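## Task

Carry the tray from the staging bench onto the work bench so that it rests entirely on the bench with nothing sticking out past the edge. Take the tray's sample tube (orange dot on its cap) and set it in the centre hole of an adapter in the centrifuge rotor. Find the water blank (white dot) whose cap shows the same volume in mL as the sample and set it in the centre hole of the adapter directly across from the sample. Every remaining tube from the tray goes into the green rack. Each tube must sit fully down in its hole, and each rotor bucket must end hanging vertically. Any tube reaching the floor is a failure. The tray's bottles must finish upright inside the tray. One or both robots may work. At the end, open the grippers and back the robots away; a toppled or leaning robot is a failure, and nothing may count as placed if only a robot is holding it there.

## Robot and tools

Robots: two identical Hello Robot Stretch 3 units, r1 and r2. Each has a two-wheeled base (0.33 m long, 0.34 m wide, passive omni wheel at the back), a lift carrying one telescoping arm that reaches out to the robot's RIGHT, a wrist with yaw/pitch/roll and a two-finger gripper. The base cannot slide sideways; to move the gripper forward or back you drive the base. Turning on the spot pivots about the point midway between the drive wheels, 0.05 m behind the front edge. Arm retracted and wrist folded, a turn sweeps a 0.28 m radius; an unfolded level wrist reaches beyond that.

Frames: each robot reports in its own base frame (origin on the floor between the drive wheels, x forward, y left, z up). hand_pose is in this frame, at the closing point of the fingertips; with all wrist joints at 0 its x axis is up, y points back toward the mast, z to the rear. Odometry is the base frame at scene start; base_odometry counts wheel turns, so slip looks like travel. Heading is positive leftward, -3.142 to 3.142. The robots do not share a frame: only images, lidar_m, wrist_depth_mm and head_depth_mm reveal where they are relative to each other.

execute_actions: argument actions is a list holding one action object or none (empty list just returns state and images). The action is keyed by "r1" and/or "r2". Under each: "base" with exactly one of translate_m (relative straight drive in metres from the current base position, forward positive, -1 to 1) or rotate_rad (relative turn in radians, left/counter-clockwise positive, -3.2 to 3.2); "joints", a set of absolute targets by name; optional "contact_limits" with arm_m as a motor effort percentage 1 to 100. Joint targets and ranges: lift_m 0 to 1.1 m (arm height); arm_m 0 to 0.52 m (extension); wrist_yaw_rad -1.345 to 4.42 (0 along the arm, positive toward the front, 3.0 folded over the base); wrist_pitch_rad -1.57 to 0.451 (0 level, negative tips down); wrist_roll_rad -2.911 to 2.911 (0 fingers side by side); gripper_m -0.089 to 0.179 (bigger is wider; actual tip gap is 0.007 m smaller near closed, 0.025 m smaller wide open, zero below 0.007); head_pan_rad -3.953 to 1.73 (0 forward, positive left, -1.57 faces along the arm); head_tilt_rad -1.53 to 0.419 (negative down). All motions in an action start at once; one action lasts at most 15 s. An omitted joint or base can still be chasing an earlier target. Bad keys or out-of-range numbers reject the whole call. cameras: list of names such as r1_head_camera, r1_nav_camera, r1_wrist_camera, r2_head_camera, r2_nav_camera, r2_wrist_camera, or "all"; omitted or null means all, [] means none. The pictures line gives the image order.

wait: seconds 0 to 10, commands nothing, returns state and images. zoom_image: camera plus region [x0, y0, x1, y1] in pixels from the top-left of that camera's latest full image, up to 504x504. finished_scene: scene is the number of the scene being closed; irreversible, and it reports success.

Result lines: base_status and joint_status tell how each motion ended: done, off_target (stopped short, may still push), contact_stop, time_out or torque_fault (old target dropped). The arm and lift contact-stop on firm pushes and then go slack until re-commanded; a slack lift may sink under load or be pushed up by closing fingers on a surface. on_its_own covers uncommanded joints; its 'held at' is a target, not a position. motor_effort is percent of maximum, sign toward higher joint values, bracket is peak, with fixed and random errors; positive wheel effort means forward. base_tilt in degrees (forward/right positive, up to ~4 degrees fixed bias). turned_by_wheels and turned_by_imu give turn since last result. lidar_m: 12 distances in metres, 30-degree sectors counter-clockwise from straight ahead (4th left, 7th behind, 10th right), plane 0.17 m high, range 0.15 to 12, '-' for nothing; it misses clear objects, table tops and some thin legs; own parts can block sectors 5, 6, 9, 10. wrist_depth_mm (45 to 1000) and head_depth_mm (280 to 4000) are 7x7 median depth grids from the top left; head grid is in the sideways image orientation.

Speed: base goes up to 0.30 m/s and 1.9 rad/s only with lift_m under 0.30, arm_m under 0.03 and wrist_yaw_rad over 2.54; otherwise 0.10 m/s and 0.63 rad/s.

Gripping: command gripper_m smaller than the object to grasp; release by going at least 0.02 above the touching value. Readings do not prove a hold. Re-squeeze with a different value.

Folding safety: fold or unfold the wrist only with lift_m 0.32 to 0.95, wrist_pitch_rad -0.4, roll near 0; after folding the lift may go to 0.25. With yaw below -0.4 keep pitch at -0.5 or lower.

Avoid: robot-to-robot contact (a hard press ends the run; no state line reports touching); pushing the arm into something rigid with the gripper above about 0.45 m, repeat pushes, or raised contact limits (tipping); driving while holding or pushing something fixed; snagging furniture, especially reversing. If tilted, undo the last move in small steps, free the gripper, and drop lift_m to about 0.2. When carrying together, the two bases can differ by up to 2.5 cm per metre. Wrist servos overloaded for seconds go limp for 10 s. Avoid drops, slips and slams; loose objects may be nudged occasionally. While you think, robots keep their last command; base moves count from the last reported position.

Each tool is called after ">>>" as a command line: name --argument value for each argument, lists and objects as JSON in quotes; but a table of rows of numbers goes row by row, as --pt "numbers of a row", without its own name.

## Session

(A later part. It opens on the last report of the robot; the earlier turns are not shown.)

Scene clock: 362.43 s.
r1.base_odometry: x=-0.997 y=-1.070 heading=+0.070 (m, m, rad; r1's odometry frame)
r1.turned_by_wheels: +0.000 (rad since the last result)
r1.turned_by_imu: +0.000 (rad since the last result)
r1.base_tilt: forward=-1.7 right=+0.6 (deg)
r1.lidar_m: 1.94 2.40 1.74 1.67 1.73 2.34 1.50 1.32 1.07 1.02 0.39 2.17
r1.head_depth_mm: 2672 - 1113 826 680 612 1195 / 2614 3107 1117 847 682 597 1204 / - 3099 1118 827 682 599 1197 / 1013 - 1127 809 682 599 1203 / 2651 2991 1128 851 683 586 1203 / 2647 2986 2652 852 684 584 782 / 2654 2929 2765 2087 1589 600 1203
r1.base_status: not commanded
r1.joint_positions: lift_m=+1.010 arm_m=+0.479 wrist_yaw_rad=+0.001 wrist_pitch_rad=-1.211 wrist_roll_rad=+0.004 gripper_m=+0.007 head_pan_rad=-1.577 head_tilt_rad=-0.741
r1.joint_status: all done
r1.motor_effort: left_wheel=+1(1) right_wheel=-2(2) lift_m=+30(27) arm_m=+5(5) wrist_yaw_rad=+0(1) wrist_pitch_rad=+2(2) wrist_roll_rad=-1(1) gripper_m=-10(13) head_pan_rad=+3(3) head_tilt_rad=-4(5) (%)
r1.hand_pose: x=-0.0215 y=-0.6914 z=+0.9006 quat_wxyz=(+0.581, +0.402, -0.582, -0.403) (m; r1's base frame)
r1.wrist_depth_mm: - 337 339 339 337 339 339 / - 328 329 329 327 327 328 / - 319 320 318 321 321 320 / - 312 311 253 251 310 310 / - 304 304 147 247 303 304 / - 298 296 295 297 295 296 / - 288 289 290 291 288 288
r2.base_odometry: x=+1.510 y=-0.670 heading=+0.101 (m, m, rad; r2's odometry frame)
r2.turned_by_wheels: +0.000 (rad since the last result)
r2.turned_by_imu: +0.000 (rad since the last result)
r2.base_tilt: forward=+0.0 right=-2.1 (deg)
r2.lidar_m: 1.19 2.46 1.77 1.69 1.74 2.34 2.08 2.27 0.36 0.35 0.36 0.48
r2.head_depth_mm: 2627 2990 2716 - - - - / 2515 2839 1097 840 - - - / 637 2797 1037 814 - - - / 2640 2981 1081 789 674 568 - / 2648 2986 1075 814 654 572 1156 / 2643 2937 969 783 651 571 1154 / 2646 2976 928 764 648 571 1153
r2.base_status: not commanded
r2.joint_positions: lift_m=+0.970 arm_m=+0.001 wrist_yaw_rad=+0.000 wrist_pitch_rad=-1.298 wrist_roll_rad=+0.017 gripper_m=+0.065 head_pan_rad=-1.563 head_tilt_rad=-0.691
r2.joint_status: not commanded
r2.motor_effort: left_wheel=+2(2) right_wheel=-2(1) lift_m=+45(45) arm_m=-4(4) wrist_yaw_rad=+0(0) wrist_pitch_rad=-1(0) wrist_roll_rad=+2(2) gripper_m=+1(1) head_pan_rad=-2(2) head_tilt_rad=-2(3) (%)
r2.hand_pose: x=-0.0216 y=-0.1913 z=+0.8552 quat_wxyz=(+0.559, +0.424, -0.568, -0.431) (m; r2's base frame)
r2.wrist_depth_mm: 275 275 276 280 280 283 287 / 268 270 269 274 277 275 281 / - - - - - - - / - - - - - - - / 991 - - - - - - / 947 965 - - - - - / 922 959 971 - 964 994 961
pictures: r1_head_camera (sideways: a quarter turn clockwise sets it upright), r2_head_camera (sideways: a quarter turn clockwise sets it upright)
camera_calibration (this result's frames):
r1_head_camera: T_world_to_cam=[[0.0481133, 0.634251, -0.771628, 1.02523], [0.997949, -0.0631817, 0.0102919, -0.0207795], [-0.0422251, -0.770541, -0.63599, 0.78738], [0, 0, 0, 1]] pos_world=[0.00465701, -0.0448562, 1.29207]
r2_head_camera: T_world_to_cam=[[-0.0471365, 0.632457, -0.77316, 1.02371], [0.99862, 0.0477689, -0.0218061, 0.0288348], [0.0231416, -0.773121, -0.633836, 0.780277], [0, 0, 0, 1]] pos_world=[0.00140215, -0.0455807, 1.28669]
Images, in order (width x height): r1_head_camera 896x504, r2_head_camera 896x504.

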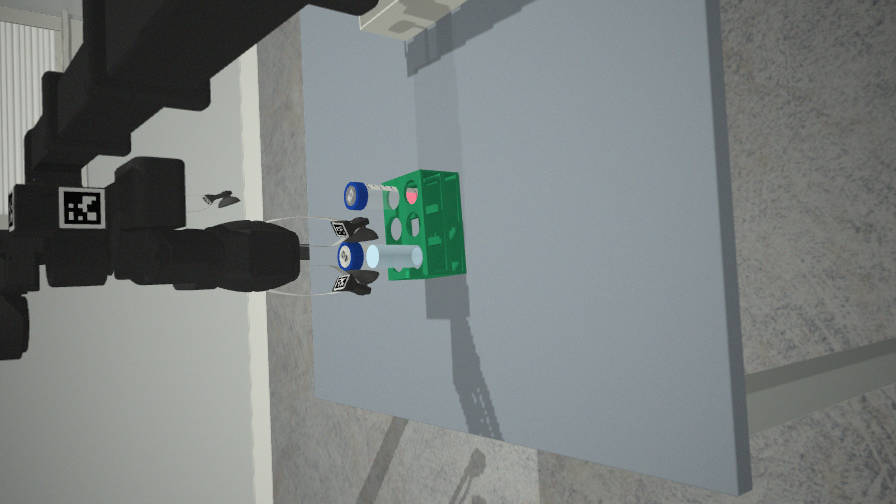

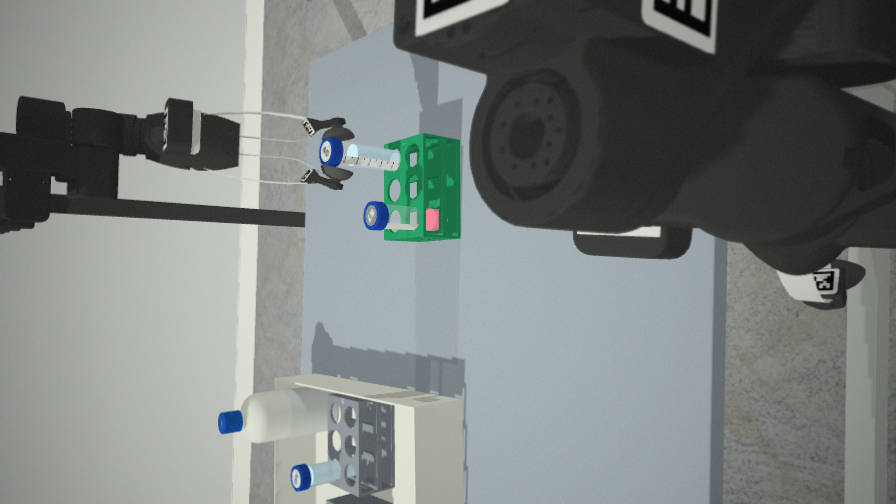

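>>> execute_actions --actions '[{"r1":{"joints":{"lift_m":0.976}}}]' --cameras '[]'

>>> execute_actions --actions '[{"r1":{"joints":{"gripper_m":0.065}}}]' --cameras '["r1_wrist_camera"]'

>>> execute_actions --actions '[{"r1":{"joints":{"lift_m":1.09}}}]' --cameras '[]'

>>> execute_actions --actions '[{"r1":{"base":{"translate_m":-0.43}}}]' --cameras '[]'

>>> execute_actions --actions '[{"r1":{"joints":{"arm_m":0.37,"lift_m":1.03}}}]' --cameras '["r1_wrist_camera","r2_head_camera"]'

Scene clock: 368.73 s.
r1.base_odometry: x=-0.997 y=-1.070 heading=+0.070 (m, m, rad; r1's odometry frame)
r1.turned_by_wheels: +0.000 (rad since the last result)
r1.turned_by_imu: +0.000 (rad since the last result)
r1.base_tilt: forward=-1.6 right=+0.7 (deg)
r1.lidar_m: 1.95 2.40 1.74 1.67 1.73 2.34 1.50 1.32 1.07 1.02 0.39 2.16
r1.head_depth_mm: 2690 2911 - 818 681 611 1196 / 2677 - 1095 844 681 598 1201 / 2615 3115 1121 829 682 599 1199 / 1044 - 1028 803 683 599 1196 / 2655 2967 1124 850 684 585 1194 / 2666 2974 2652 854 686 585 778 / 2624 2899 2742 2092 1589 601 1205
r1.base_status: not commanded
r1.joint_positions: lift_m=+0.976 arm_m=+0.479 wrist_yaw_rad=+0.001 wrist_pitch_rad=-1.211 wrist_roll_rad=+0.004 gripper_m=+0.007 head_pan_rad=-1.577 head_tilt_rad=-0.741
r1.joint_status: all done
r1.motor_effort: left_wheel=+0(0) right_wheel=-1(1) lift_m=+30(29) arm_m=+4(5) wrist_yaw_rad=-1(1) wrist_pitch_rad=+2(2) wrist_roll_rad=-1(1) gripper_m=-10(11) head_pan_rad=+3(4) head_tilt_rad=-6(6) (%)
r1.hand_pose: x=-0.0215 y=-0.6914 z=+0.8666 quat_wxyz=(+0.581, +0.402, -0.582, -0.403) (m; r1's base frame)
r1.wrist_depth_mm: - 302 300 301 301 299 300 / - 291 294 291 293 291 292 / - 285 283 286 285 159 283 / - 277 276 214 216 276 276 / - 271 269 147 240 267 270 / 267 261 261 263 263 265 264 / 257 257 257 258 258 255 257
r2.base_odometry: x=+1.510 y=-0.670 heading=+0.101 (m, m, rad; r2's odometry frame)
r2.turned_by_wheels: +0.000 (rad since the last result)
r2.turned_by_imu: +0.000 (rad since the last result)
r2.base_tilt: forward=+0.0 right=-2.0 (deg)
r2.lidar_m: 1.19 2.46 1.77 1.69 1.75 2.34 2.08 2.27 0.36 0.35 0.36 0.48
r2.head_depth_mm: 2644 2977 2750 - - - - / 2567 2849 1089 839 - - - / 661 1449 1041 813 - - - / 2650 2960 1083 791 674 568 - / 2651 2980 1075 812 655 574 1155 / 2657 2945 969 784 651 572 1154 / 2653 3008 930 766 649 570 1155
r2.base_status: not commanded
r2.joint_positions: lift_m=+0.970 arm_m=+0.001 wrist_yaw_rad=+0.000 wrist_pitch_rad=-1.298 wrist_roll_rad=+0.017 gripper_m=+0.065 head_pan_rad=-1.563 head_tilt_rad=-0.691
r2.joint_status: not commanded
r2.motor_effort: left_wheel=+2(2) right_wheel=-2(1) lift_m=+45(45) arm_m=-4(4) wrist_yaw_rad=+0(1) wrist_pitch_rad=-1(1) wrist_roll_rad=+1(1) gripper_m=+1(1) head_pan_rad=-2(2) head_tilt_rad=-3(4) (%)
r2.hand_pose: x=-0.0216 y=-0.1913 z=+0.8552 quat_wxyz=(+0.559, +0.424, -0.568, -0.431) (m; r2's base frame)
r2.wrist_depth_mm: 273 273 278 281 282 285 285 / 269 267 273 274 276 279 281 / - - - - - - - / - - - - - - - / 959 970 - - - - - / 932 - - - - - - / 955 915 959 - 947 967 964
pictures: none
No camera images: the call's "cameras" was empty. Leave "cameras" out to get every camera's image.

Scene clock: 369.80 s.
r1.base_odometry: x=-0.997 y=-1.070 heading=+0.070 (m, m, rad; r1's odometry frame)
r1.turned_by_wheels: +0.000 (rad since the last result)
r1.turned_by_imu: +0.000 (rad since the last result)
r1.base_tilt: forward=-1.7 right=+0.6 (deg)
r1.lidar_m: 1.94 2.40 1.74 1.67 1.73 2.35 1.50 1.32 1.06 1.02 0.39 2.17
r1.head_depth_mm: 2692 2889 - 816 679 611 1193 / 2651 - 1093 848 679 597 1191 / 2596 3141 1121 829 684 598 1196 / 1043 - 1053 806 682 598 1193 / 2654 2998 1128 850 681 586 1200 / 2630 2945 2646 853 684 586 780 / 2620 2927 2762 2099 1594 601 1207
r1.base_status: not commanded
r1.joint_positions: lift_m=+0.976 arm_m=+0.479 wrist_yaw_rad=+0.001 wrist_pitch_rad=-1.211 wrist_roll_rad=+0.004 gripper_m=+0.065 head_pan_rad=-1.577 head_tilt_rad=-0.741
r1.joint_status: all done
r1.motor_effort: left_wheel=+0(0) right_wheel=-1(2) lift_m=+29(30) arm_m=+5(5) wrist_yaw_rad=-1(1) wrist_pitch_rad=+2(2) wrist_roll_rad=-1(1) gripper_m=-1(78) head_pan_rad=+3(3) head_tilt_rad=-6(6) (%)
r1.hand_pose: x=-0.0215 y=-0.6914 z=+0.8666 quat_wxyz=(+0.581, +0.402, -0.582, -0.403) (m; r1's base frame)
r1.wrist_depth_mm: - 299 300 302 299 301 300 / - 292 293 292 292 294 294 / - 284 283 285 285 159 283 / - 278 278 216 217 277 278 / - 272 270 151 262 268 269 / 266 262 262 263 264 264 262 / 257 258 257 256 259 258 257
r2.base_odometry: x=+1.510 y=-0.670 heading=+0.101 (m, m, rad; r2's odometry frame)
r2.turned_by_wheels: +0.000 (rad since the last result)
r2.turned_by_imu: +0.000 (rad since the last result)
r2.base_tilt: forward=+0.0 right=-2.0 (deg)
r2.lidar_m: 1.19 2.46 1.76 1.69 1.74 2.34 2.08 2.27 0.36 0.35 0.36 0.48
r2.head_depth_mm: 2636 2946 2725 - - - - / 2563 2866 1048 839 - - - / 642 1446 1041 813 - - - / 2649 2987 1083 790 676 568 - / 2611 3004 1072 813 653 574 1156 / 2643 2948 966 781 652 572 1158 / 2638 3003 930 766 649 570 1155
r2.base_status: not commanded
r2.joint_positions: lift_m=+0.970 arm_m=+0.001 wrist_yaw_rad=+0.000 wrist_pitch_rad=-1.298 wrist_roll_rad=+0.017 gripper_m=+0.065 head_pan_rad=-1.563 head_tilt_rad=-0.691
r2.joint_status: not commanded
r2.motor_effort: left_wheel=+2(2) right_wheel=-1(1) lift_m=+45(45) arm_m=-4(4) wrist_yaw_rad=+0(0) wrist_pitch_rad=-1(1) wrist_roll_rad=+1(1) gripper_m=+1(0) head_pan_rad=-3(3) head_tilt_rad=-4(4) (%)
r2.hand_pose: x=-0.0216 y=-0.1913 z=+0.8552 quat_wxyz=(+0.559, +0.424, -0.568, -0.431) (m; r2's base frame)
r2.wrist_depth_mm: 275 273 279 278 281 282 287 / 270 268 272 276 278 278 280 / - - - - - - - / - - - - - - - / 962 - - - - - - / 970 - - - - - - / 964 933 983 - - - 968
pictures: r1_wrist_camera
camera_calibration (this result's frames):
r1_wrist_camera: T_world_to_cam=[[-0.999069, -0.0431327, -0.0000439815, -0.054847], [-0.0425861, 0.986568, -0.157704, 0.84304], [0.00684561, -0.157556, -0.987486, 0.910862], [0, 0, 0, 1]] pos_world=[-0.0251296, -0.690571, 1.03241]
Images, in order (width x height): r1_wrist_camera 644x364.

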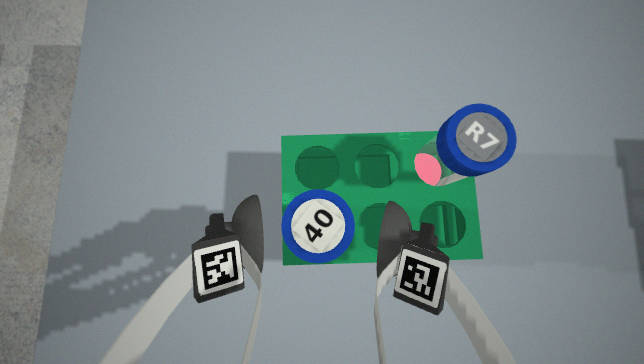

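Scene clock: 371.67 s.
r1.base_odometry: x=-0.997 y=-1.070 heading=+0.070 (m, m, rad; r1's odometry frame)
r1.turned_by_wheels: +0.000 (rad since the last result)
r1.turned_by_imu: +0.000 (rad since the last result)
r1.base_tilt: forward=-1.6 right=+0.6 (deg)
r1.lidar_m: 1.94 2.40 1.74 1.67 1.73 2.35 1.49 1.33 1.07 1.02 0.39 2.17
r1.head_depth_mm: 2711 3064 1114 823 679 611 1196 / 2710 3051 1119 847 681 597 1200 / 2780 3002 1120 829 683 598 1198 / - 3083 1121 809 682 600 1199 / 2651 2992 1132 854 683 585 1202 / 2656 2980 2644 853 686 587 780 / 2654 2939 2778 2099 1586 602 1202
r1.base_status: not commanded
r1.joint_positions: lift_m=+1.090 arm_m=+0.479 wrist_yaw_rad=+0.001 wrist_pitch_rad=-1.211 wrist_roll_rad=+0.004 gripper_m=+0.065 head_pan_rad=-1.577 head_tilt_rad=-0.741
r1.joint_status: all done
r1.motor_effort: left_wheel=+1(0) right_wheel=-1(1) lift_m=+41(43) arm_m=+5(5) wrist_yaw_rad=-1(1) wrist_pitch_rad=+2(2) wrist_roll_rad=-1(1) gripper_m=+1(1) head_pan_rad=+3(3) head_tilt_rad=-5(6) (%)
r1.hand_pose: x=-0.0215 y=-0.6914 z=+0.9802 quat_wxyz=(+0.581, +0.402, -0.582, -0.403) (m; r1's base frame)
r1.wrist_depth_mm: - - 426 424 430 426 429 / - - 413 416 410 409 412 / - - 403 405 399 403 404 / - 396 394 385 354 390 362 / - 386 385 379 378 382 364 / - 376 374 373 371 372 365 / - 371 364 363 367 365 359
r2.base_odometry: x=+1.510 y=-0.670 heading=+0.101 (m, m, rad; r2's odometry frame)
r2.turned_by_wheels: +0.000 (rad since the last result)
r2.turned_by_imu: +0.000 (rad since the last result)
r2.base_tilt: forward=+0.0 right=-2.0 (deg)
r2.lidar_m: 1.19 2.47 1.77 1.69 1.75 2.34 2.08 2.27 0.36 0.35 0.36 0.48
r2.head_depth_mm: 2652 2965 2738 - - - - / 629 2940 1094 842 - - - / 2565 2938 1087 812 - - - / 2625 2956 1080 792 677 568 - / 2655 2975 1072 812 654 574 1157 / 2636 2954 969 784 652 572 1159 / 2644 3026 927 766 649 570 1154
r2.base_status: not commanded
r2.joint_positions: lift_m=+0.970 arm_m=+0.001 wrist_yaw_rad=+0.000 wrist_pitch_rad=-1.298 wrist_roll_rad=+0.017 gripper_m=+0.065 head_pan_rad=-1.563 head_tilt_rad=-0.691
r2.joint_status: not commanded
r2.motor_effort: left_wheel=+3(2) right_wheel=-2(2) lift_m=+45(45) arm_m=-4(4) wrist_yaw_rad=+0(0) wrist_pitch_rad=-1(1) wrist_roll_rad=+1(1) gripper_m=+1(1) head_pan_rad=-2(2) head_tilt_rad=-4(3) (%)
r2.hand_pose: x=-0.0216 y=-0.1913 z=+0.8552 quat_wxyz=(+0.559, +0.424, -0.568, -0.431) (m; r2's base frame)
r2.wrist_depth_mm: 275 272 278 281 284 287 285 / 270 266 273 274 276 278 281 / - - - - - - - / - - - - - - - / 982 972 - - - - - / 947 980 - - - - - / 950 966 995 - 969 978 978
pictures: none
No camera images: the call's "cameras" was empty. Leave "cameras" out to get every camera's image.

Scene clock: 377.03 s.
r1.base_odometry: x=-1.426 y=-1.100 heading=+0.070 (m, m, rad; r1's odometry frame)
r1.turned_by_wheels: +0.000 (rad since the last result)
r1.turned_by_imu: +0.000 (rad since the last result)
r1.base_tilt: forward=-1.5 right=+0.5 (deg)
r1.lidar_m: 2.37 2.39 1.74 1.67 1.72 2.33 1.42 0.92 1.07 1.03 1.06 0.67
r1.head_depth_mm: 2749 3071 1118 847 631 612 1200 / 2734 3051 1119 773 679 613 1195 / 2776 3035 1054 821 679 597 1193 / - 3115 1123 744 593 600 1196 / 2694 3024 1128 777 569 599 1195 / 2658 2969 1131 855 686 600 1204 / 1282 1428 1132 854 687 587 1204
r1.base_status: done
r1.joint_positions: lift_m=+1.090 arm_m=+0.479 wrist_yaw_rad=+0.001 wrist_pitch_rad=-1.211 wrist_roll_rad=+0.004 gripper_m=+0.065 head_pan_rad=-1.577 head_tilt_rad=-0.741
r1.joint_status: not commanded
r1.motor_effort: left_wheel=+0(2) right_wheel=+0(5) lift_m=+41(42) arm_m=+5(5) wrist_yaw_rad=-1(1) wrist_pitch_rad=+2(2) wrist_roll_rad=-1(1) gripper_m=+0(1) head_pan_rad=+3(4) head_tilt_rad=-6(5) (%)
r1.hand_pose: x=-0.0215 y=-0.6914 z=+0.9802 quat_wxyz=(+0.581, +0.402, -0.582, -0.403) (m; r1's base frame)
r1.wrist_depth_mm: 425 425 427 417 426 427 426 / 416 411 414 412 414 416 414 / 403 404 401 404 396 251 401 / 391 395 389 390 347 250 391 / 382 385 380 381 383 381 383 / 373 375 339 365 361 344 373 / 365 366 315 308 308 305 362
r2.base_odometry: x=+1.510 y=-0.670 heading=+0.101 (m, m, rad; r2's odometry frame)
r2.turned_by_wheels: +0.000 (rad since the last result)
r2.turned_by_imu: +0.000 (rad since the last result)
r2.base_tilt: forward=-0.1 right=-2.0 (deg)
r2.lidar_m: 1.19 2.47 1.77 1.69 1.74 2.34 2.07 2.27 0.36 0.35 0.36 0.48
r2.head_depth_mm: 2634 2970 2714 - - - - / 2648 2992 1095 842 - - - / 2640 2993 1087 813 - - - / 2672 2989 1084 790 676 568 - / 2631 2983 1077 814 653 573 1157 / 2600 2889 965 783 650 572 1154 / 2661 2942 925 769 649 570 1151
r2.base_status: not commanded
r2.joint_positions: lift_m=+0.970 arm_m=+0.001 wrist_yaw_rad=+0.000 wrist_pitch_rad=-1.298 wrist_roll_rad=+0.017 gripper_m=+0.065 head_pan_rad=-1.563 head_tilt_rad=-0.691
r2.joint_status: not commanded
r2.motor_effort: left_wheel=+2(2) right_wheel=-2(1) lift_m=+45(45) arm_m=-4(4) wrist_yaw_rad=+0(0) wrist_pitch_rad=-1(0) wrist_roll_rad=+2(1) gripper_m=+1(1) head_pan_rad=-2(2) head_tilt_rad=-2(4) (%)
r2.hand_pose: x=-0.0216 y=-0.1913 z=+0.8552 quat_wxyz=(+0.559, +0.424, -0.568, -0.431) (m; r2's base frame)
r2.wrist_depth_mm: 272 276 281 280 283 286 288 / 267 268 274 273 273 278 280 / - - - - - - - / - - - - - - - / 952 996 - - - - - / 941 978 - - - - - / 941 984 957 - 997 994 961
pictures: none
No camera images: the call's "cameras" was empty. Leave "cameras" out to get every camera's image.

Scene clock: 379.07 s.
r1.base_odometry: x=-1.426 y=-1.100 heading=+0.070 (m, m, rad; r1's odometry frame)
r1.turned_by_wheels: +0.000 (rad since the last result)
r1.turned_by_imu: +0.000 (rad since the last result)
r1.base_tilt: forward=-1.6 right=+0.7 (deg)
r1.lidar_m: 2.37 2.39 1.73 1.66 1.72 2.33 1.42 0.91 1.07 1.03 1.06 0.67
r1.head_depth_mm: - 3183 1117 845 632 612 1191 / - 3082 1113 774 679 612 1193 / - 3079 1075 817 680 599 1203 / 2588 - 1032 723 593 599 1202 / 2662 2967 1129 751 568 599 1199 / 2651 2992 1131 852 686 600 1201 / 1280 1427 1136 856 686 587 1208
r1.base_status: not commanded
r1.joint_positions: lift_m=+1.030 arm_m=+0.370 wrist_yaw_rad=+0.001 wrist_pitch_rad=-1.211 wrist_roll_rad=+0.003 gripper_m=+0.065 head_pan_rad=-1.577 head_tilt_rad=-0.741
r1.joint_status: all done
r1.motor_effort: left_wheel=+0(1) right_wheel=-1(2) lift_m=+30(33) arm_m=-4(5) wrist_yaw_rad=-1(1) wrist_pitch_rad=+2(2) wrist_roll_rad=+0(1) gripper_m=+0(0) head_pan_rad=+3(3) head_tilt_rad=-6(5) (%)
r1.hand_pose: x=-0.0215 y=-0.5831 z=+0.9207 quat_wxyz=(+0.581, +0.402, -0.582, -0.403) (m; r1's base frame)
r1.wrist_depth_mm: 361 362 313 321 315 219 356 / 350 349 349 345 343 284 349 / 343 343 338 340 338 327 343 / 332 333 282 321 297 272 332 / 325 323 276 204 309 264 321 / 316 316 310 310 313 312 313 / 308 310 295 306 304 303 307
r2.base_odometry: x=+1.510 y=-0.670 heading=+0.101 (m, m, rad; r2's odometry frame)
r2.turned_by_wheels: +0.000 (rad since the last result)
r2.turned_by_imu: +0.000 (rad since the last result)
r2.base_tilt: forward=+0.1 right=-2.1 (deg)
r2.lidar_m: 1.19 2.46 1.77 1.69 1.75 2.34 2.08 2.27 0.36 0.35 0.36 0.48
r2.head_depth_mm: 2637 2981 2739 - - - - / 2626 2972 1094 841 - - - / 2634 3015 1089 814 - - - / 2638 2995 1083 789 674 569 - / 2635 2959 1073 814 655 574 1159 / 2609 2873 969 780 651 571 1158 / 2579 2987 926 767 650 571 1152
r2.base_status: not commanded
r2.joint_positions: lift_m=+0.970 arm_m=+0.001 wrist_yaw_rad=+0.000 wrist_pitch_rad=-1.298 wrist_roll_rad=+0.017 gripper_m=+0.065 head_pan_rad=-1.563 head_tilt_rad=-0.691
r2.joint_status: not commanded
r2.motor_effort: left_wheel=+2(2) right_wheel=-2(2) lift_m=+45(45) arm_m=-4(4) wrist_yaw_rad=+0(1) wrist_pitch_rad=-1(1) wrist_roll_rad=+1(2) gripper_m=+1(1) head_pan_rad=-3(3) head_tilt_rad=-4(3) (%)
r2.hand_pose: x=-0.0216 y=-0.1913 z=+0.8552 quat_wxyz=(+0.559, +0.424, -0.568, -0.431) (m; r2's base frame)
r2.wrist_depth_mm: 270 276 276 276 283 283 284 / 271 270 269 276 277 277 282 / - - - - - - - / - - - - - - - / 992 - - - - - - / 956 955 - - - - - / 947 952 980 - 936 981 959
pictures: r1_wrist_camera, r2_head_camera (sideways: a quarter turn clockwise sets it upright)
camera_calibration (this result's frames):
r1_wrist_camera: T_world_to_cam=[[-0.99906, -0.0433506, 0.0000378987, -0.0503757], [-0.0428142, 0.986558, -0.157701, 0.744702], [0.00679904, -0.157554, -0.987487, 0.981264], [0, 0, 0, 1]] pos_world=[-0.0251162, -0.582273, 1.08643]
r2_head_camera: T_world_to_cam=[[-0.0471365, 0.632457, -0.77316, 1.02371], [0.99862, 0.0477689, -0.0218061, 0.0288348], [0.0231416, -0.773121, -0.633837, 0.780277], [0, 0, 0, 1]] pos_world=[0.00140215, -0.0455807, 1.28669]
Images, in order (width x height): r1_wrist_camera 644x364, r2_head_camera 896x504.

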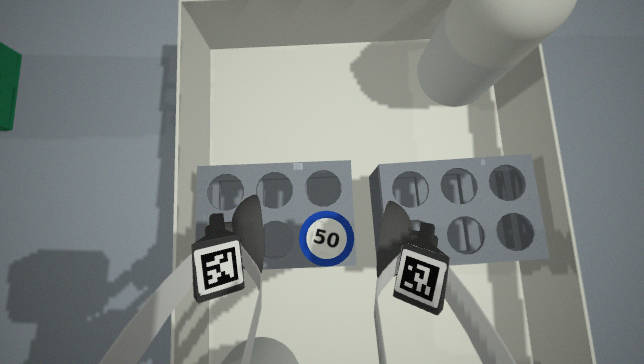

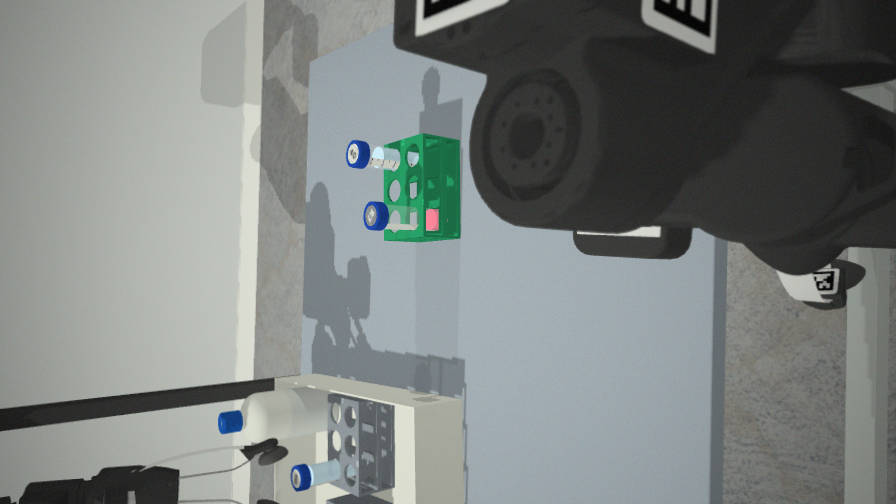

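>>> execute_actions --actions '[{"r1":{"base":{"translate_m":-0.003},"joints":{"arm_m":0.363,"lift_m":0.977}}}]' --cameras '[]'

>>> execute_actions --actions '[{"r1":{"joints":{"gripper_m":0.006}}}]' --cameras '["r1_wrist_camera"]'

>>> execute_actions --actions '[{"r1":{"joints":{"lift_m":1.08}}}]' --cameras '[]'

>>> execute_actions --actions '[{"r1":{"base":{"translate_m":-1.0}}}]' --cameras '[]'

>>> execute_actions --actions '[{"r1":{"base":{"translate_m":-0.5},"joints":{"lift_m":1.04,"arm_m":0.42}}}]' --cameras '["r1_wrist_camera"]'

Scene clock: 387.00 s.
r1.base_odometry: x=-1.429 y=-1.101 heading=+0.070 (m, m, rad; r1's odometry frame)
r1.turned_by_wheels: +0.000 (rad since the last result)
r1.turned_by_imu: +0.000 (rad since the last result)
r1.base_tilt: forward=-1.7 right=+0.5 (deg)
r1.lidar_m: 2.37 2.38 1.73 1.66 1.72 2.34 1.42 0.91 1.07 1.03 1.06 0.67
r1.head_depth_mm: 2737 2960 - 846 627 613 1197 / 2719 - 1067 781 679 613 1193 / 2648 - 818 817 677 597 1200 / 2648 - - 725 595 599 1198 / 2667 2993 1129 793 566 599 1199 / 2631 2946 1130 852 685 600 1203 / 1298 2814 1134 852 687 585 1203
r1.base_status: done
r1.joint_positions: lift_m=+0.977 arm_m=+0.363 wrist_yaw_rad=+0.001 wrist_pitch_rad=-1.211 wrist_roll_rad=+0.003 gripper_m=+0.065 head_pan_rad=-1.577 head_tilt_rad=-0.741
r1.joint_status: all done
r1.motor_effort: left_wheel=+0(2) right_wheel=-1(4) lift_m=+29(29) arm_m=-4(4) wrist_yaw_rad=-1(1) wrist_pitch_rad=+2(2) wrist_roll_rad=-1(1) gripper_m=+1(0) head_pan_rad=+3(3) head_tilt_rad=-6(6) (%)
r1.hand_pose: x=-0.0215 y=-0.5761 z=+0.8676 quat_wxyz=(+0.581, +0.402, -0.582, -0.403) (m; r1's base frame)
r1.wrist_depth_mm: 301 299 298 299 298 229 298 / 296 269 291 291 289 289 250 / 288 264 284 283 283 249 228 / 278 220 248 214 226 217 215 / 272 218 245 150 242 211 210 / 264 263 262 260 261 262 223 / 257 248 255 256 256 256 224
r2.base_odometry: x=+1.510 y=-0.670 heading=+0.101 (m, m, rad; r2's odometry frame)
r2.turned_by_wheels: +0.000 (rad since the last result)
r2.turned_by_imu: +0.000 (rad since the last result)
r2.base_tilt: forward=-0.1 right=-2.0 (deg)
r2.lidar_m: 1.19 2.47 1.77 1.69 1.74 2.35 2.08 2.27 0.36 0.35 0.36 0.48
r2.head_depth_mm: 2639 2942 2744 - - - - / 2646 2946 1096 840 - - - / 2649 3010 1090 813 - - - / 2622 2980 1082 792 674 568 - / 2653 2967 1079 812 653 573 1161 / 2584 2862 969 780 651 571 1158 / 2542 2836 893 768 647 570 1151
r2.base_status: not commanded
r2.joint_positions: lift_m=+0.970 arm_m=+0.001 wrist_yaw_rad=+0.000 wrist_pitch_rad=-1.298 wrist_roll_rad=+0.017 gripper_m=+0.065 head_pan_rad=-1.563 head_tilt_rad=-0.691
r2.joint_status: not commanded
r2.motor_effort: left_wheel=+3(2) right_wheel=-1(1) lift_m=+45(45) arm_m=-4(4) wrist_yaw_rad=+0(0) wrist_pitch_rad=-1(0) wrist_roll_rad=+1(1) gripper_m=+1(1) head_pan_rad=-2(3) head_tilt_rad=-4(3) (%)
r2.hand_pose: x=-0.0216 y=-0.1913 z=+0.8552 quat_wxyz=(+0.559, +0.424, -0.568, -0.431) (m; r2's base frame)
r2.wrist_depth_mm: 275 275 277 280 281 284 286 / 267 272 273 273 274 278 279 / - - - - - - - / - - - - - - - / 974 990 - - - - - / - 987 - - - - - / 948 957 928 - 958 - 959
pictures: none
No camera images: the call's "cameras" was empty. Leave "cameras" out to get every camera's image.

Scene clock: 388.07 s.
r1.base_odometry: x=-1.429 y=-1.101 heading=+0.070 (m, m, rad; r1's odometry frame)
r1.turned_by_wheels: +0.000 (rad since the last result)
r1.turned_by_imu: +0.000 (rad since the last result)
r1.base_tilt: forward=-1.8 right=+0.7 (deg)
r1.lidar_m: 2.37 2.39 1.73 1.66 1.72 2.33 1.42 0.91 1.07 1.03 1.06 0.67
r1.head_depth_mm: 2713 2976 - 845 628 613 1195 / 2697 - 1070 780 678 613 1201 / 2643 - 852 821 677 597 1194 / 2656 - - 723 594 599 1193 / 2673 3005 1127 793 567 599 1202 / 2658 2962 1128 851 686 600 1200 / 1301 1495 1134 857 687 588 1201
r1.base_status: not commanded
r1.joint_positions: lift_m=+0.977 arm_m=+0.363 wrist_yaw_rad=+0.001 wrist_pitch_rad=-1.211 wrist_roll_rad=+0.003 gripper_m=+0.007 head_pan_rad=-1.577 head_tilt_rad=-0.741
r1.joint_status: all done
r1.motor_effort: left_wheel=+0(0) right_wheel=-1(2) lift_m=+29(29) arm_m=-4(4) wrist_yaw_rad=-1(1) wrist_pitch_rad=+2(2) wrist_roll_rad=-1(1) gripper_m=-11(84) head_pan_rad=+3(2) head_tilt_rad=-6(6) (%)
r1.hand_pose: x=-0.0215 y=-0.5761 z=+0.8676 quat_wxyz=(+0.581, +0.402, -0.582, -0.403) (m; r1's base frame)
r1.wrist_depth_mm: 302 296 297 299 296 230 298 / 294 269 291 290 291 287 250 / 287 266 282 283 284 250 228 / 280 218 246 216 228 216 216 / 271 217 240 147 240 211 211 / 265 251 259 262 261 262 223 / 258 256 256 256 256 257 225
r2.base_odometry: x=+1.510 y=-0.670 heading=+0.101 (m, m, rad; r2's odometry frame)
r2.turned_by_wheels: +0.000 (rad since the last result)
r2.turned_by_imu: +0.000 (rad since the last result)
r2.base_tilt: forward=-0.1 right=-2.1 (deg)
r2.lidar_m: 1.19 2.47 1.77 1.69 1.75 2.34 2.08 2.27 0.36 0.35 0.36 0.48
r2.head_depth_mm: 2627 2948 2738 - - - - / 2655 2982 1097 842 - - - / 2641 2973 1089 816 - - - / 2660 2972 1083 791 674 568 - / 2662 3008 1078 813 655 574 1162 / 2613 2895 969 782 653 571 1156 / 2578 2858 894 766 647 570 1153
r2.base_status: not commanded
r2.joint_positions: lift_m=+0.970 arm_m=+0.001 wrist_yaw_rad=+0.000 wrist_pitch_rad=-1.298 wrist_roll_rad=+0.017 gripper_m=+0.065 head_pan_rad=-1.563 head_tilt_rad=-0.691
r2.joint_status: not commanded
r2.motor_effort: left_wheel=+2(2) right_wheel=-1(2) lift_m=+45(45) arm_m=-4(4) wrist_yaw_rad=+1(1) wrist_pitch_rad=-1(1) wrist_roll_rad=+1(1) gripper_m=+1(1) head_pan_rad=-2(2) head_tilt_rad=-3(3) (%)
r2.hand_pose: x=-0.0216 y=-0.1913 z=+0.8552 quat_wxyz=(+0.559, +0.424, -0.568, -0.431) (m; r2's base frame)
r2.wrist_depth_mm: 274 274 280 279 280 282 287 / 269 271 274 274 276 280 283 / - - - - - - - / - - - - - - - / 978 976 - - - - - / - 950 - - - - - / 982 942 937 - 966 953 980
pictures: r1_wrist_camera
camera_calibration (this result's frames):
r1_wrist_camera: T_world_to_cam=[[-0.99906, -0.0433518, 0.0000378845, -0.0500709], [-0.0428154, 0.986558, -0.157701, 0.729438], [0.00679924, -0.157554, -0.987487, 0.930028], [0, 0, 0, 1]] pos_world=[-0.0251161, -0.575275, 1.03343]
Images, in order (width x height): r1_wrist_camera 644x364.

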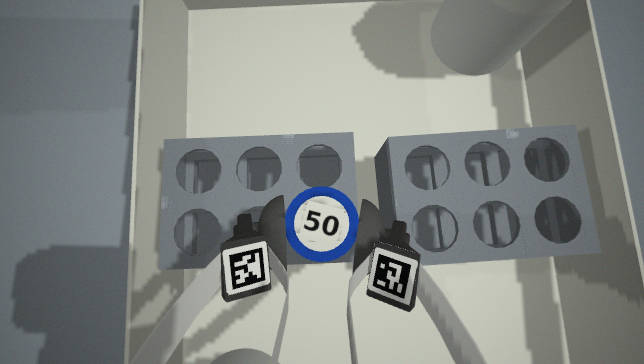

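Scene clock: 389.83 s.
r1.base_odometry: x=-1.429 y=-1.101 heading=+0.070 (m, m, rad; r1's odometry frame)
r1.turned_by_wheels: +0.000 (rad since the last result)
r1.turned_by_imu: +0.000 (rad since the last result)
r1.base_tilt: forward=-1.7 right=+0.6 (deg)
r1.lidar_m: 2.37 2.39 1.73 1.66 1.72 2.33 1.42 0.91 1.07 1.03 1.06 0.67
r1.head_depth_mm: 2778 3068 1111 844 627 612 1196 / 2734 3047 1120 780 677 612 1195 / - 3038 1126 817 678 598 1200 / - - 1124 751 592 599 1193 / 2684 2956 1127 790 566 600 1202 / 2681 2978 1129 855 684 601 1200 / 1297 1506 1129 856 687 588 1206
r1.base_status: not commanded
r1.joint_positions: lift_m=+1.080 arm_m=+0.363 wrist_yaw_rad=+0.001 wrist_pitch_rad=-1.211 wrist_roll_rad=+0.003 gripper_m=+0.007 head_pan_rad=-1.577 head_tilt_rad=-0.741
r1.joint_status: all done
r1.motor_effort: left_wheel=+0(0) right_wheel=-1(2) lift_m=+42(45) arm_m=-4(4) wrist_yaw_rad=-1(1) wrist_pitch_rad=+2(2) wrist_roll_rad=-1(1) gripper_m=-10(11) head_pan_rad=+3(3) head_tilt_rad=-6(6) (%)
r1.hand_pose: x=-0.0215 y=-0.5761 z=+0.9702 quat_wxyz=(+0.581, +0.402, -0.582, -0.403) (m; r1's base frame)
r1.wrist_depth_mm: 408 415 414 375 361 258 416 / 399 401 393 399 363 374 406 / 390 390 390 389 390 387 392 / 384 389 349 374 322 329 381 / 373 372 315 147 314 331 371 / 362 362 355 361 358 355 365 / 355 354 304 352 352 342 354
r2.base_odometry: x=+1.510 y=-0.670 heading=+0.101 (m, m, rad; r2's odometry frame)
r2.turned_by_wheels: +0.000 (rad since the last result)
r2.turned_by_imu: +0.000 (rad since the last result)
r2.base_tilt: forward=-0.2 right=-2.1 (deg)
r2.lidar_m: 1.19 2.47 1.77 1.69 1.74 2.34 2.08 2.26 0.36 0.35 0.36 0.48
r2.head_depth_mm: 2635 2995 2719 - - - - / 2634 2976 1094 842 - - - / 2646 2967 1087 814 - - - / 2646 2974 1083 791 675 569 - / 2642 2985 1074 813 653 574 1157 / 2593 2918 969 785 654 573 1155 / 2545 2957 1012 766 649 570 1152
r2.base_status: not commanded
r2.joint_positions: lift_m=+0.970 arm_m=+0.001 wrist_yaw_rad=+0.000 wrist_pitch_rad=-1.298 wrist_roll_rad=+0.017 gripper_m=+0.065 head_pan_rad=-1.563 head_tilt_rad=-0.691
r2.joint_status: not commanded
r2.motor_effort: left_wheel=+3(3) right_wheel=-2(1) lift_m=+45(45) arm_m=-4(4) wrist_yaw_rad=+1(0) wrist_pitch_rad=-1(1) wrist_roll_rad=+2(1) gripper_m=+1(1) head_pan_rad=-2(2) head_tilt_rad=-4(2) (%)
r2.hand_pose: x=-0.0216 y=-0.1913 z=+0.8552 quat_wxyz=(+0.559, +0.424, -0.568, -0.431) (m; r2's base frame)
r2.wrist_depth_mm: 273 274 282 279 282 285 286 / 267 269 272 275 277 280 281 / - - - - - - - / - - - - - - - / - 996 - - - - - / 938 981 - - - - - / 906 976 953 - 933 959 -
pictures: none
No camera images: the call's "cameras" was empty. Leave "cameras" out to get every camera's image.

Scene clock: 400.80 s.
r1.base_odometry: x=-2.426 y=-1.171 heading=+0.070 (m, m, rad; r1's odometry frame)
r1.turned_by_wheels: +0.000 (rad since the last result)
r1.turned_by_imu: -0.001 (rad since the last result)
r1.base_tilt: forward=-1.8 right=+0.7 (deg)
r1.lidar_m: 1.62 2.37 1.72 1.65 1.70 2.00 1.92 0.51 0.37 0.36 0.41 1.46
r1.head_depth_mm: 825 913 1002 842 622 646 779 / 803 905 985 802 641 656 766 / - 891 978 867 900 780 750 / - - 2739 1154 1010 841 959 / 2704 2984 2768 2061 1577 1393 1196 / 2683 2961 1129 852 705 651 856 / 2628 2966 1133 855 687 602 1203
r1.base_status: done
r1.joint_positions: lift_m=+1.080 arm_m=+0.363 wrist_yaw_rad=+0.001 wrist_pitch_rad=-1.211 wrist_roll_rad=+0.003 gripper_m=+0.007 head_pan_rad=-1.577 head_tilt_rad=-0.741
r1.joint_status: not commanded
r1.motor_effort: left_wheel=+0(5) right_wheel=-2(4) lift_m=+42(42) arm_m=-4(4) wrist_yaw_rad=-1(1) wrist_pitch_rad=+2(2) wrist_roll_rad=-1(1) gripper_m=-10(11) head_pan_rad=+3(3) head_tilt_rad=-6(5) (%)
r1.hand_pose: x=-0.0215 y=-0.5761 z=+0.9702 quat_wxyz=(+0.581, +0.402, -0.582, -0.403) (m; r1's base frame)
r1.wrist_depth_mm: 415 415 682 - 373 434 409 / 405 404 951 633 373 420 407 / 397 393 - 614 368 404 408 / 384 382 - 592 362 373 397 / 370 373 - 147 330 381 390 / 364 365 700 578 321 320 387 / 354 353 - 560 406 311 310
r2.base_odometry: x=+1.510 y=-0.670 heading=+0.101 (m, m, rad; r2's odometry frame)
r2.turned_by_wheels: +0.000 (rad since the last result)
r2.turned_by_imu: +0.000 (rad since the last result)
r2.base_tilt: forward=+0.0 right=-2.1 (deg)
r2.lidar_m: 1.19 2.47 1.77 1.69 1.74 2.34 2.07 2.27 0.36 0.35 0.36 0.48
r2.head_depth_mm: 2653 2953 2711 - - - - / 2648 3008 1099 842 - - - / 2647 2997 1086 813 - - - / 2660 2987 1078 790 675 568 - / 2647 2984 1076 812 654 573 1161 / 2634 2936 967 780 652 572 1159 / 2643 3011 1026 765 648 571 1155
r2.base_status: not commanded
r2.joint_positions: lift_m=+0.970 arm_m=+0.001 wrist_yaw_rad=+0.000 wrist_pitch_rad=-1.298 wrist_roll_rad=+0.017 gripper_m=+0.065 head_pan_rad=-1.563 head_tilt_rad=-0.691
r2.joint_status: not commanded
r2.motor_effort: left_wheel=+2(2) right_wheel=-1(1) lift_m=+45(45) arm_m=-4(4) wrist_yaw_rad=+0(0) wrist_pitch_rad=-1(1) wrist_roll_rad=+1(1) gripper_m=+1(1) head_pan_rad=-2(2) head_tilt_rad=-3(3) (%)
r2.hand_pose: x=-0.0216 y=-0.1913 z=+0.8552 quat_wxyz=(+0.559, +0.424, -0.568, -0.431) (m; r2's base frame)
r2.wrist_depth_mm: 275 278 276 281 282 285 285 / 268 270 270 272 275 278 279 / - - - - - - - / - - - - - - - / 982 979 - - - - - / 950 992 - - - - - / 956 933 977 - 957 967 975
pictures: none
No camera images: the call's "cameras" was empty. Leave "cameras" out to get every camera's image.

Scene clock: 406.77 s.
r1.base_odometry: x=-2.925 y=-1.206 heading=+0.070 (m, m, rad; r1's odometry frame)
r1.turned_by_wheels: +0.000 (rad since the last result)
r1.turned_by_imu: +0.000 (rad since the last result)
r1.base_tilt: forward=-1.6 right=+0.7 (deg)
r1.lidar_m: 2.10 2.36 1.71 1.64 1.70 1.47 1.41 1.47 0.38 0.36 0.38 0.51
r1.head_depth_mm: - 3148 2713 2074 1666 833 862 / - 3065 2724 2055 661 715 782 / - 937 997 803 625 642 767 / - - 1003 835 625 636 756 / 795 895 987 850 623 631 743 / 792 885 983 879 623 626 731 / 786 880 967 880 622 622 718
r1.base_status: done
r1.joint_positions: lift_m=+1.040 arm_m=+0.420 wrist_yaw_rad=+0.001 wrist_pitch_rad=-1.211 wrist_roll_rad=+0.003 gripper_m=+0.007 head_pan_rad=-1.577 head_tilt_rad=-0.741
r1.joint_status: all done
r1.motor_effort: left_wheel=+0(4) right_wheel=-1(4) lift_m=+30(35) arm_m=+5(5) wrist_yaw_rad=-1(1) wrist_pitch_rad=+2(2) wrist_roll_rad=-1(0) gripper_m=-11(10) head_pan_rad=+3(3) head_tilt_rad=-5(4) (%)
r1.hand_pose: x=-0.0215 y=-0.6322 z=+0.9306 quat_wxyz=(+0.581, +0.402, -0.582, -0.403) (m; r1's base frame)
r1.wrist_depth_mm: 342 384 402 369 321 - - / 376 375 374 384 314 - - / 381 371 369 356 306 - - / 332 351 341 335 312 - - / 326 353 352 147 289 - - / 370 339 321 343 285 - - / 337 354 317 368 274 - -
r2.base_odometry: x=+1.510 y=-0.670 heading=+0.101 (m, m, rad; r2's odometry frame)
r2.turned_by_wheels: +0.000 (rad since the last result)
r2.turned_by_imu: +0.000 (rad since the last result)
r2.base_tilt: forward=-0.3 right=-1.9 (deg)
r2.lidar_m: 1.19 2.46 1.77 1.69 1.74 2.35 2.08 2.27 0.36 0.35 0.36 0.48
r2.head_depth_mm: 2667 2991 2726 - - - - / 2624 2969 1095 843 - - - / 2641 2957 1093 813 - - - / 2643 2955 1082 792 676 569 - / 2631 2985 1076 813 654 574 1157 / 2639 2910 968 782 653 571 1152 / 2661 3010 1028 766 648 571 1153
r2.base_status: not commanded
r2.joint_positions: lift_m=+0.970 arm_m=+0.001 wrist_yaw_rad=+0.000 wrist_pitch_rad=-1.298 wrist_roll_rad=+0.017 gripper_m=+0.065 head_pan_rad=-1.563 head_tilt_rad=-0.691
r2.joint_status: not commanded
r2.motor_effort: left_wheel=+2(2) right_wheel=-1(2) lift_m=+46(45) arm_m=-4(4) wrist_yaw_rad=+0(0) wrist_pitch_rad=-1(1) wrist_roll_rad=+1(1) gripper_m=+1(1) head_pan_rad=-2(2) head_tilt_rad=-4(3) (%)
r2.hand_pose: x=-0.0216 y=-0.1913 z=+0.8552 quat_wxyz=(+0.559, +0.424, -0.568, -0.431) (m; r2's base frame)
r2.wrist_depth_mm: 274 275 277 283 281 282 285 / 268 270 272 274 277 278 281 / - - - - - - - / - - - - - - - / 979 975 - - - - - / 942 983 - - - - - / 918 944 949 - 939 943 -
pictures: r1_wrist_camera
camera_calibration (this result's frames):
r1_wrist_camera: T_world_to_cam=[[-0.99906, -0.0433512, 0.0000196211, -0.0524915], [-0.0428148, 0.986627, -0.157274, 0.794435], [0.00679865, -0.157127, -0.987555, 0.98367], [0, 0, 0, 1]] pos_world=[-0.0251162, -0.631526, 1.09637]
Images, in order (width x height): r1_wrist_camera 644x364.

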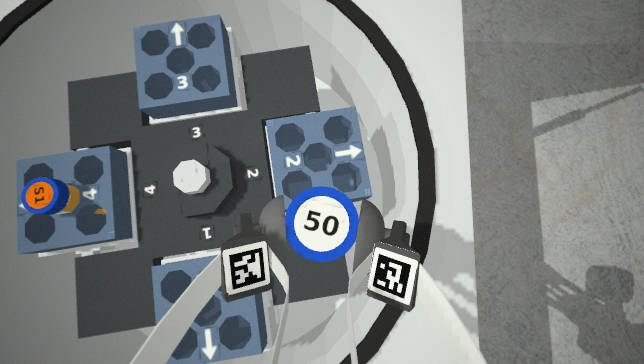

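>>> execute_actions --actions '[{"r1":{"base":{"translate_m":0.006},"joints":{"arm_m":0.496,"lift_m":0.99}}}]' --cameras '[]'

>>> execute_actions --actions '[{"r1":{"joints":{"lift_m":0.95}}}]' --cameras '["r1_head_camera"]'

Scene clock: 411.60 s.
r1.base_odometry: x=-2.919 y=-1.205 heading=+0.070 (m, m, rad; r1's odometry frame)
r1.turned_by_wheels: +0.000 (rad since the last result)
r1.turned_by_imu: +0.000 (rad since the last result)
r1.base_tilt: forward=-1.6 right=+0.7 (deg)
r1.lidar_m: 2.11 2.36 1.71 1.65 1.70 1.48 1.43 1.48 0.38 0.36 0.38 0.51
r1.head_depth_mm: 2775 - 2591 2051 1663 835 824 / 2723 3119 2742 2050 641 670 780 / 783 956 990 835 624 641 766 / 776 - 988 830 624 636 755 / 795 893 984 866 620 631 744 / 791 889 980 882 622 627 729 / 787 881 964 881 625 623 718
r1.base_status: done
r1.joint_positions: lift_m=+0.990 arm_m=+0.496 wrist_yaw_rad=+0.001 wrist_pitch_rad=-1.211 wrist_roll_rad=+0.003 gripper_m=+0.007 head_pan_rad=-1.577 head_tilt_rad=-0.741
r1.joint_status: all done
r1.motor_effort: left_wheel=+0(3) right_wheel=-1(3) lift_m=+30(30) arm_m=+4(5) wrist_yaw_rad=-1(1) wrist_pitch_rad=+3(2) wrist_roll_rad=-1(1) gripper_m=-11(11) head_pan_rad=+3(2) head_tilt_rad=-6(5) (%)
r1.hand_pose: x=-0.0215 y=-0.7082 z=+0.8806 quat_wxyz=(+0.581, +0.402, -0.582, -0.403) (m; r1's base frame)
r1.wrist_depth_mm: 284 310 312 268 267 - - / 324 303 356 323 258 - - / 320 293 315 355 254 - - / 311 306 308 292 289 249 - / 287 299 285 147 276 242 - / 270 290 288 291 249 235 - / 284 288 288 286 301 230 999
r2.base_odometry: x=+1.510 y=-0.670 heading=+0.101 (m, m, rad; r2's odometry frame)
r2.turned_by_wheels: +0.000 (rad since the last result)
r2.turned_by_imu: +0.000 (rad since the last result)
r2.base_tilt: forward=-0.1 right=-1.9 (deg)
r2.lidar_m: 1.19 2.46 1.77 1.69 1.74 2.34 2.08 2.28 0.36 0.35 0.36 0.48
r2.head_depth_mm: 2629 2958 2712 - - - - / 2641 2996 1096 839 - - - / 2627 2957 1089 813 - - - / 2659 2986 1082 791 674 568 - / 2666 3005 1074 813 654 573 1157 / 2638 2946 965 782 652 573 1153 / 2654 2994 1029 765 648 570 1150
r2.base_status: not commanded
r2.joint_positions: lift_m=+0.970 arm_m=+0.001 wrist_yaw_rad=+0.000 wrist_pitch_rad=-1.298 wrist_roll_rad=+0.017 gripper_m=+0.065 head_pan_rad=-1.563 head_tilt_rad=-0.691
r2.joint_status: not commanded
r2.motor_effort: left_wheel=+2(2) right_wheel=-2(2) lift_m=+45(45) arm_m=-4(4) wrist_yaw_rad=+0(1) wrist_pitch_rad=-1(1) wrist_roll_rad=+1(1) gripper_m=+1(1) head_pan_rad=-2(2) head_tilt_rad=-3(3) (%)
r2.hand_pose: x=-0.0216 y=-0.1913 z=+0.8552 quat_wxyz=(+0.559, +0.424, -0.568, -0.431) (m; r2's base frame)
r2.wrist_depth_mm: 273 276 276 277 285 284 283 / 269 270 270 275 276 279 282 / - - - - - - - / - - - - - - - / - 952 - - - - - / 947 - - - - - - / 959 946 951 - 968 986 981
pictures: none
No camera images: the call's "cameras" was empty. Leave "cameras" out to get every camera's image.

Scene clock: 412.77 s.
r1.base_odometry: x=-2.919 y=-1.205 heading=+0.070 (m, m, rad; r1's odometry frame)
r1.turned_by_wheels: +0.000 (rad since the last result)
r1.turned_by_imu: +0.000 (rad since the last result)
r1.base_tilt: forward=-1.7 right=+0.5 (deg)
r1.lidar_m: 2.09 2.37 1.71 1.64 1.70 1.49 1.42 1.47 0.38 0.36 0.38 0.51
r1.head_depth_mm: 2752 3056 - - 1669 835 821 / 2715 - 2549 2065 641 669 779 / 806 - 989 834 624 643 766 / 800 - 951 823 625 637 753 / 793 893 986 865 619 629 743 / 790 885 983 881 620 627 731 / 786 880 964 882 626 622 719
r1.base_status: not commanded
r1.joint_positions: lift_m=+0.950 arm_m=+0.496 wrist_yaw_rad=+0.001 wrist_pitch_rad=-1.211 wrist_roll_rad=+0.003 gripper_m=+0.007 head_pan_rad=-1.577 head_tilt_rad=-0.741
r1.joint_status: all done
r1.motor_effort: left_wheel=+0(0) right_wheel=-2(1) lift_m=+30(31) arm_m=+5(5) wrist_yaw_rad=-1(1) wrist_pitch_rad=+2(2) wrist_roll_rad=-1(1) gripper_m=-11(12) head_pan_rad=+3(3) head_tilt_rad=-6(5) (%)
r1.hand_pose: x=-0.0215 y=-0.7082 z=+0.8406 quat_wxyz=(+0.581, +0.402, -0.582, -0.403) (m; r1's base frame)
r1.wrist_depth_mm: 277 290 305 253 221 222 - / 306 256 284 297 217 214 - / 272 252 276 348 247 209 - / 266 269 267 244 261 204 - / 261 242 260 147 276 200 - / 254 235 253 230 250 193 972 / 247 249 251 247 304 189 976
r2.base_odometry: x=+1.510 y=-0.670 heading=+0.101 (m, m, rad; r2's odometry frame)
r2.turned_by_wheels: +0.000 (rad since the last result)
r2.turned_by_imu: +0.000 (rad since the last result)
r2.base_tilt: forward=+0.0 right=-2.0 (deg)
r2.lidar_m: 1.19 2.47 1.77 1.69 1.75 2.34 2.08 2.27 0.36 0.35 0.36 0.48
r2.head_depth_mm: 2631 2952 2710 - - - - / 2623 2961 1097 841 - - - / 2653 3003 1093 812 - - - / 2662 2982 1082 790 675 569 - / 2661 2977 1074 811 652 573 1157 / 2642 2934 970 785 652 572 1153 / 2648 2979 1027 765 649 570 1159
r2.base_status: not commanded
r2.joint_positions: lift_m=+0.970 arm_m=+0.001 wrist_yaw_rad=+0.000 wrist_pitch_rad=-1.298 wrist_roll_rad=+0.017 gripper_m=+0.065 head_pan_rad=-1.563 head_tilt_rad=-0.691
r2.joint_status: not commanded
r2.motor_effort: left_wheel=+2(2) right_wheel=-2(1) lift_m=+45(45) arm_m=-4(4) wrist_yaw_rad=+0(1) wrist_pitch_rad=-1(1) wrist_roll_rad=+1(1) gripper_m=+1(1) head_pan_rad=-2(3) head_tilt_rad=-3(3) (%)
r2.hand_pose: x=-0.0216 y=-0.1913 z=+0.8552 quat_wxyz=(+0.559, +0.424, -0.568, -0.431) (m; r2's base frame)
r2.wrist_depth_mm: 273 275 278 280 282 285 285 / 266 269 271 276 274 277 280 / - - - - - - - / - - - - - - - / 993 999 - - - - - / 938 966 - - - - - / 957 929 970 - 996 988 967
pictures: r1_head_camera (sideways: a quarter turn clockwise sets it upright)
camera_calibration (this result's frames):
r1_head_camera: T_world_to_cam=[[0.0480896, 0.634253, -0.771628, 1.02523], [0.997951, -0.0631443, 0.010292, -0.0207795], [-0.0421962, -0.770542, -0.63599, 0.78738], [0, 0, 0, 1]] pos_world=[0.00465869, -0.0448563, 1.29207]
Images, in order (width x height): r1_head_camera 896x504.

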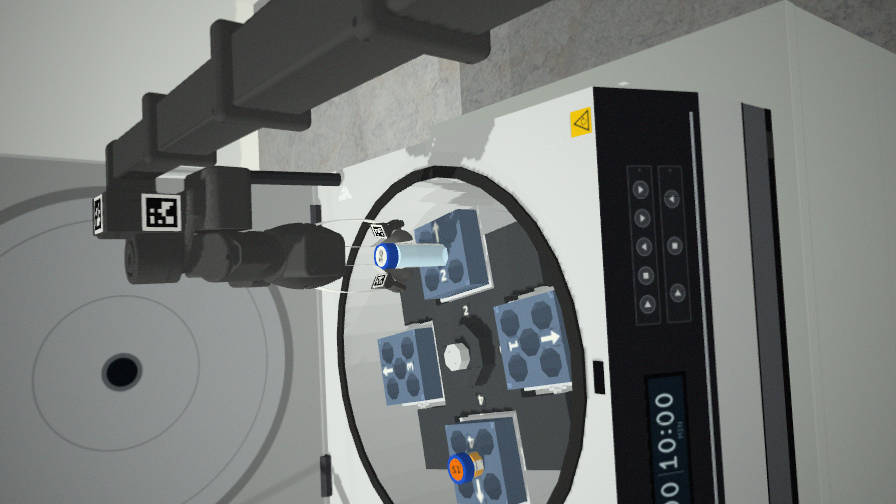

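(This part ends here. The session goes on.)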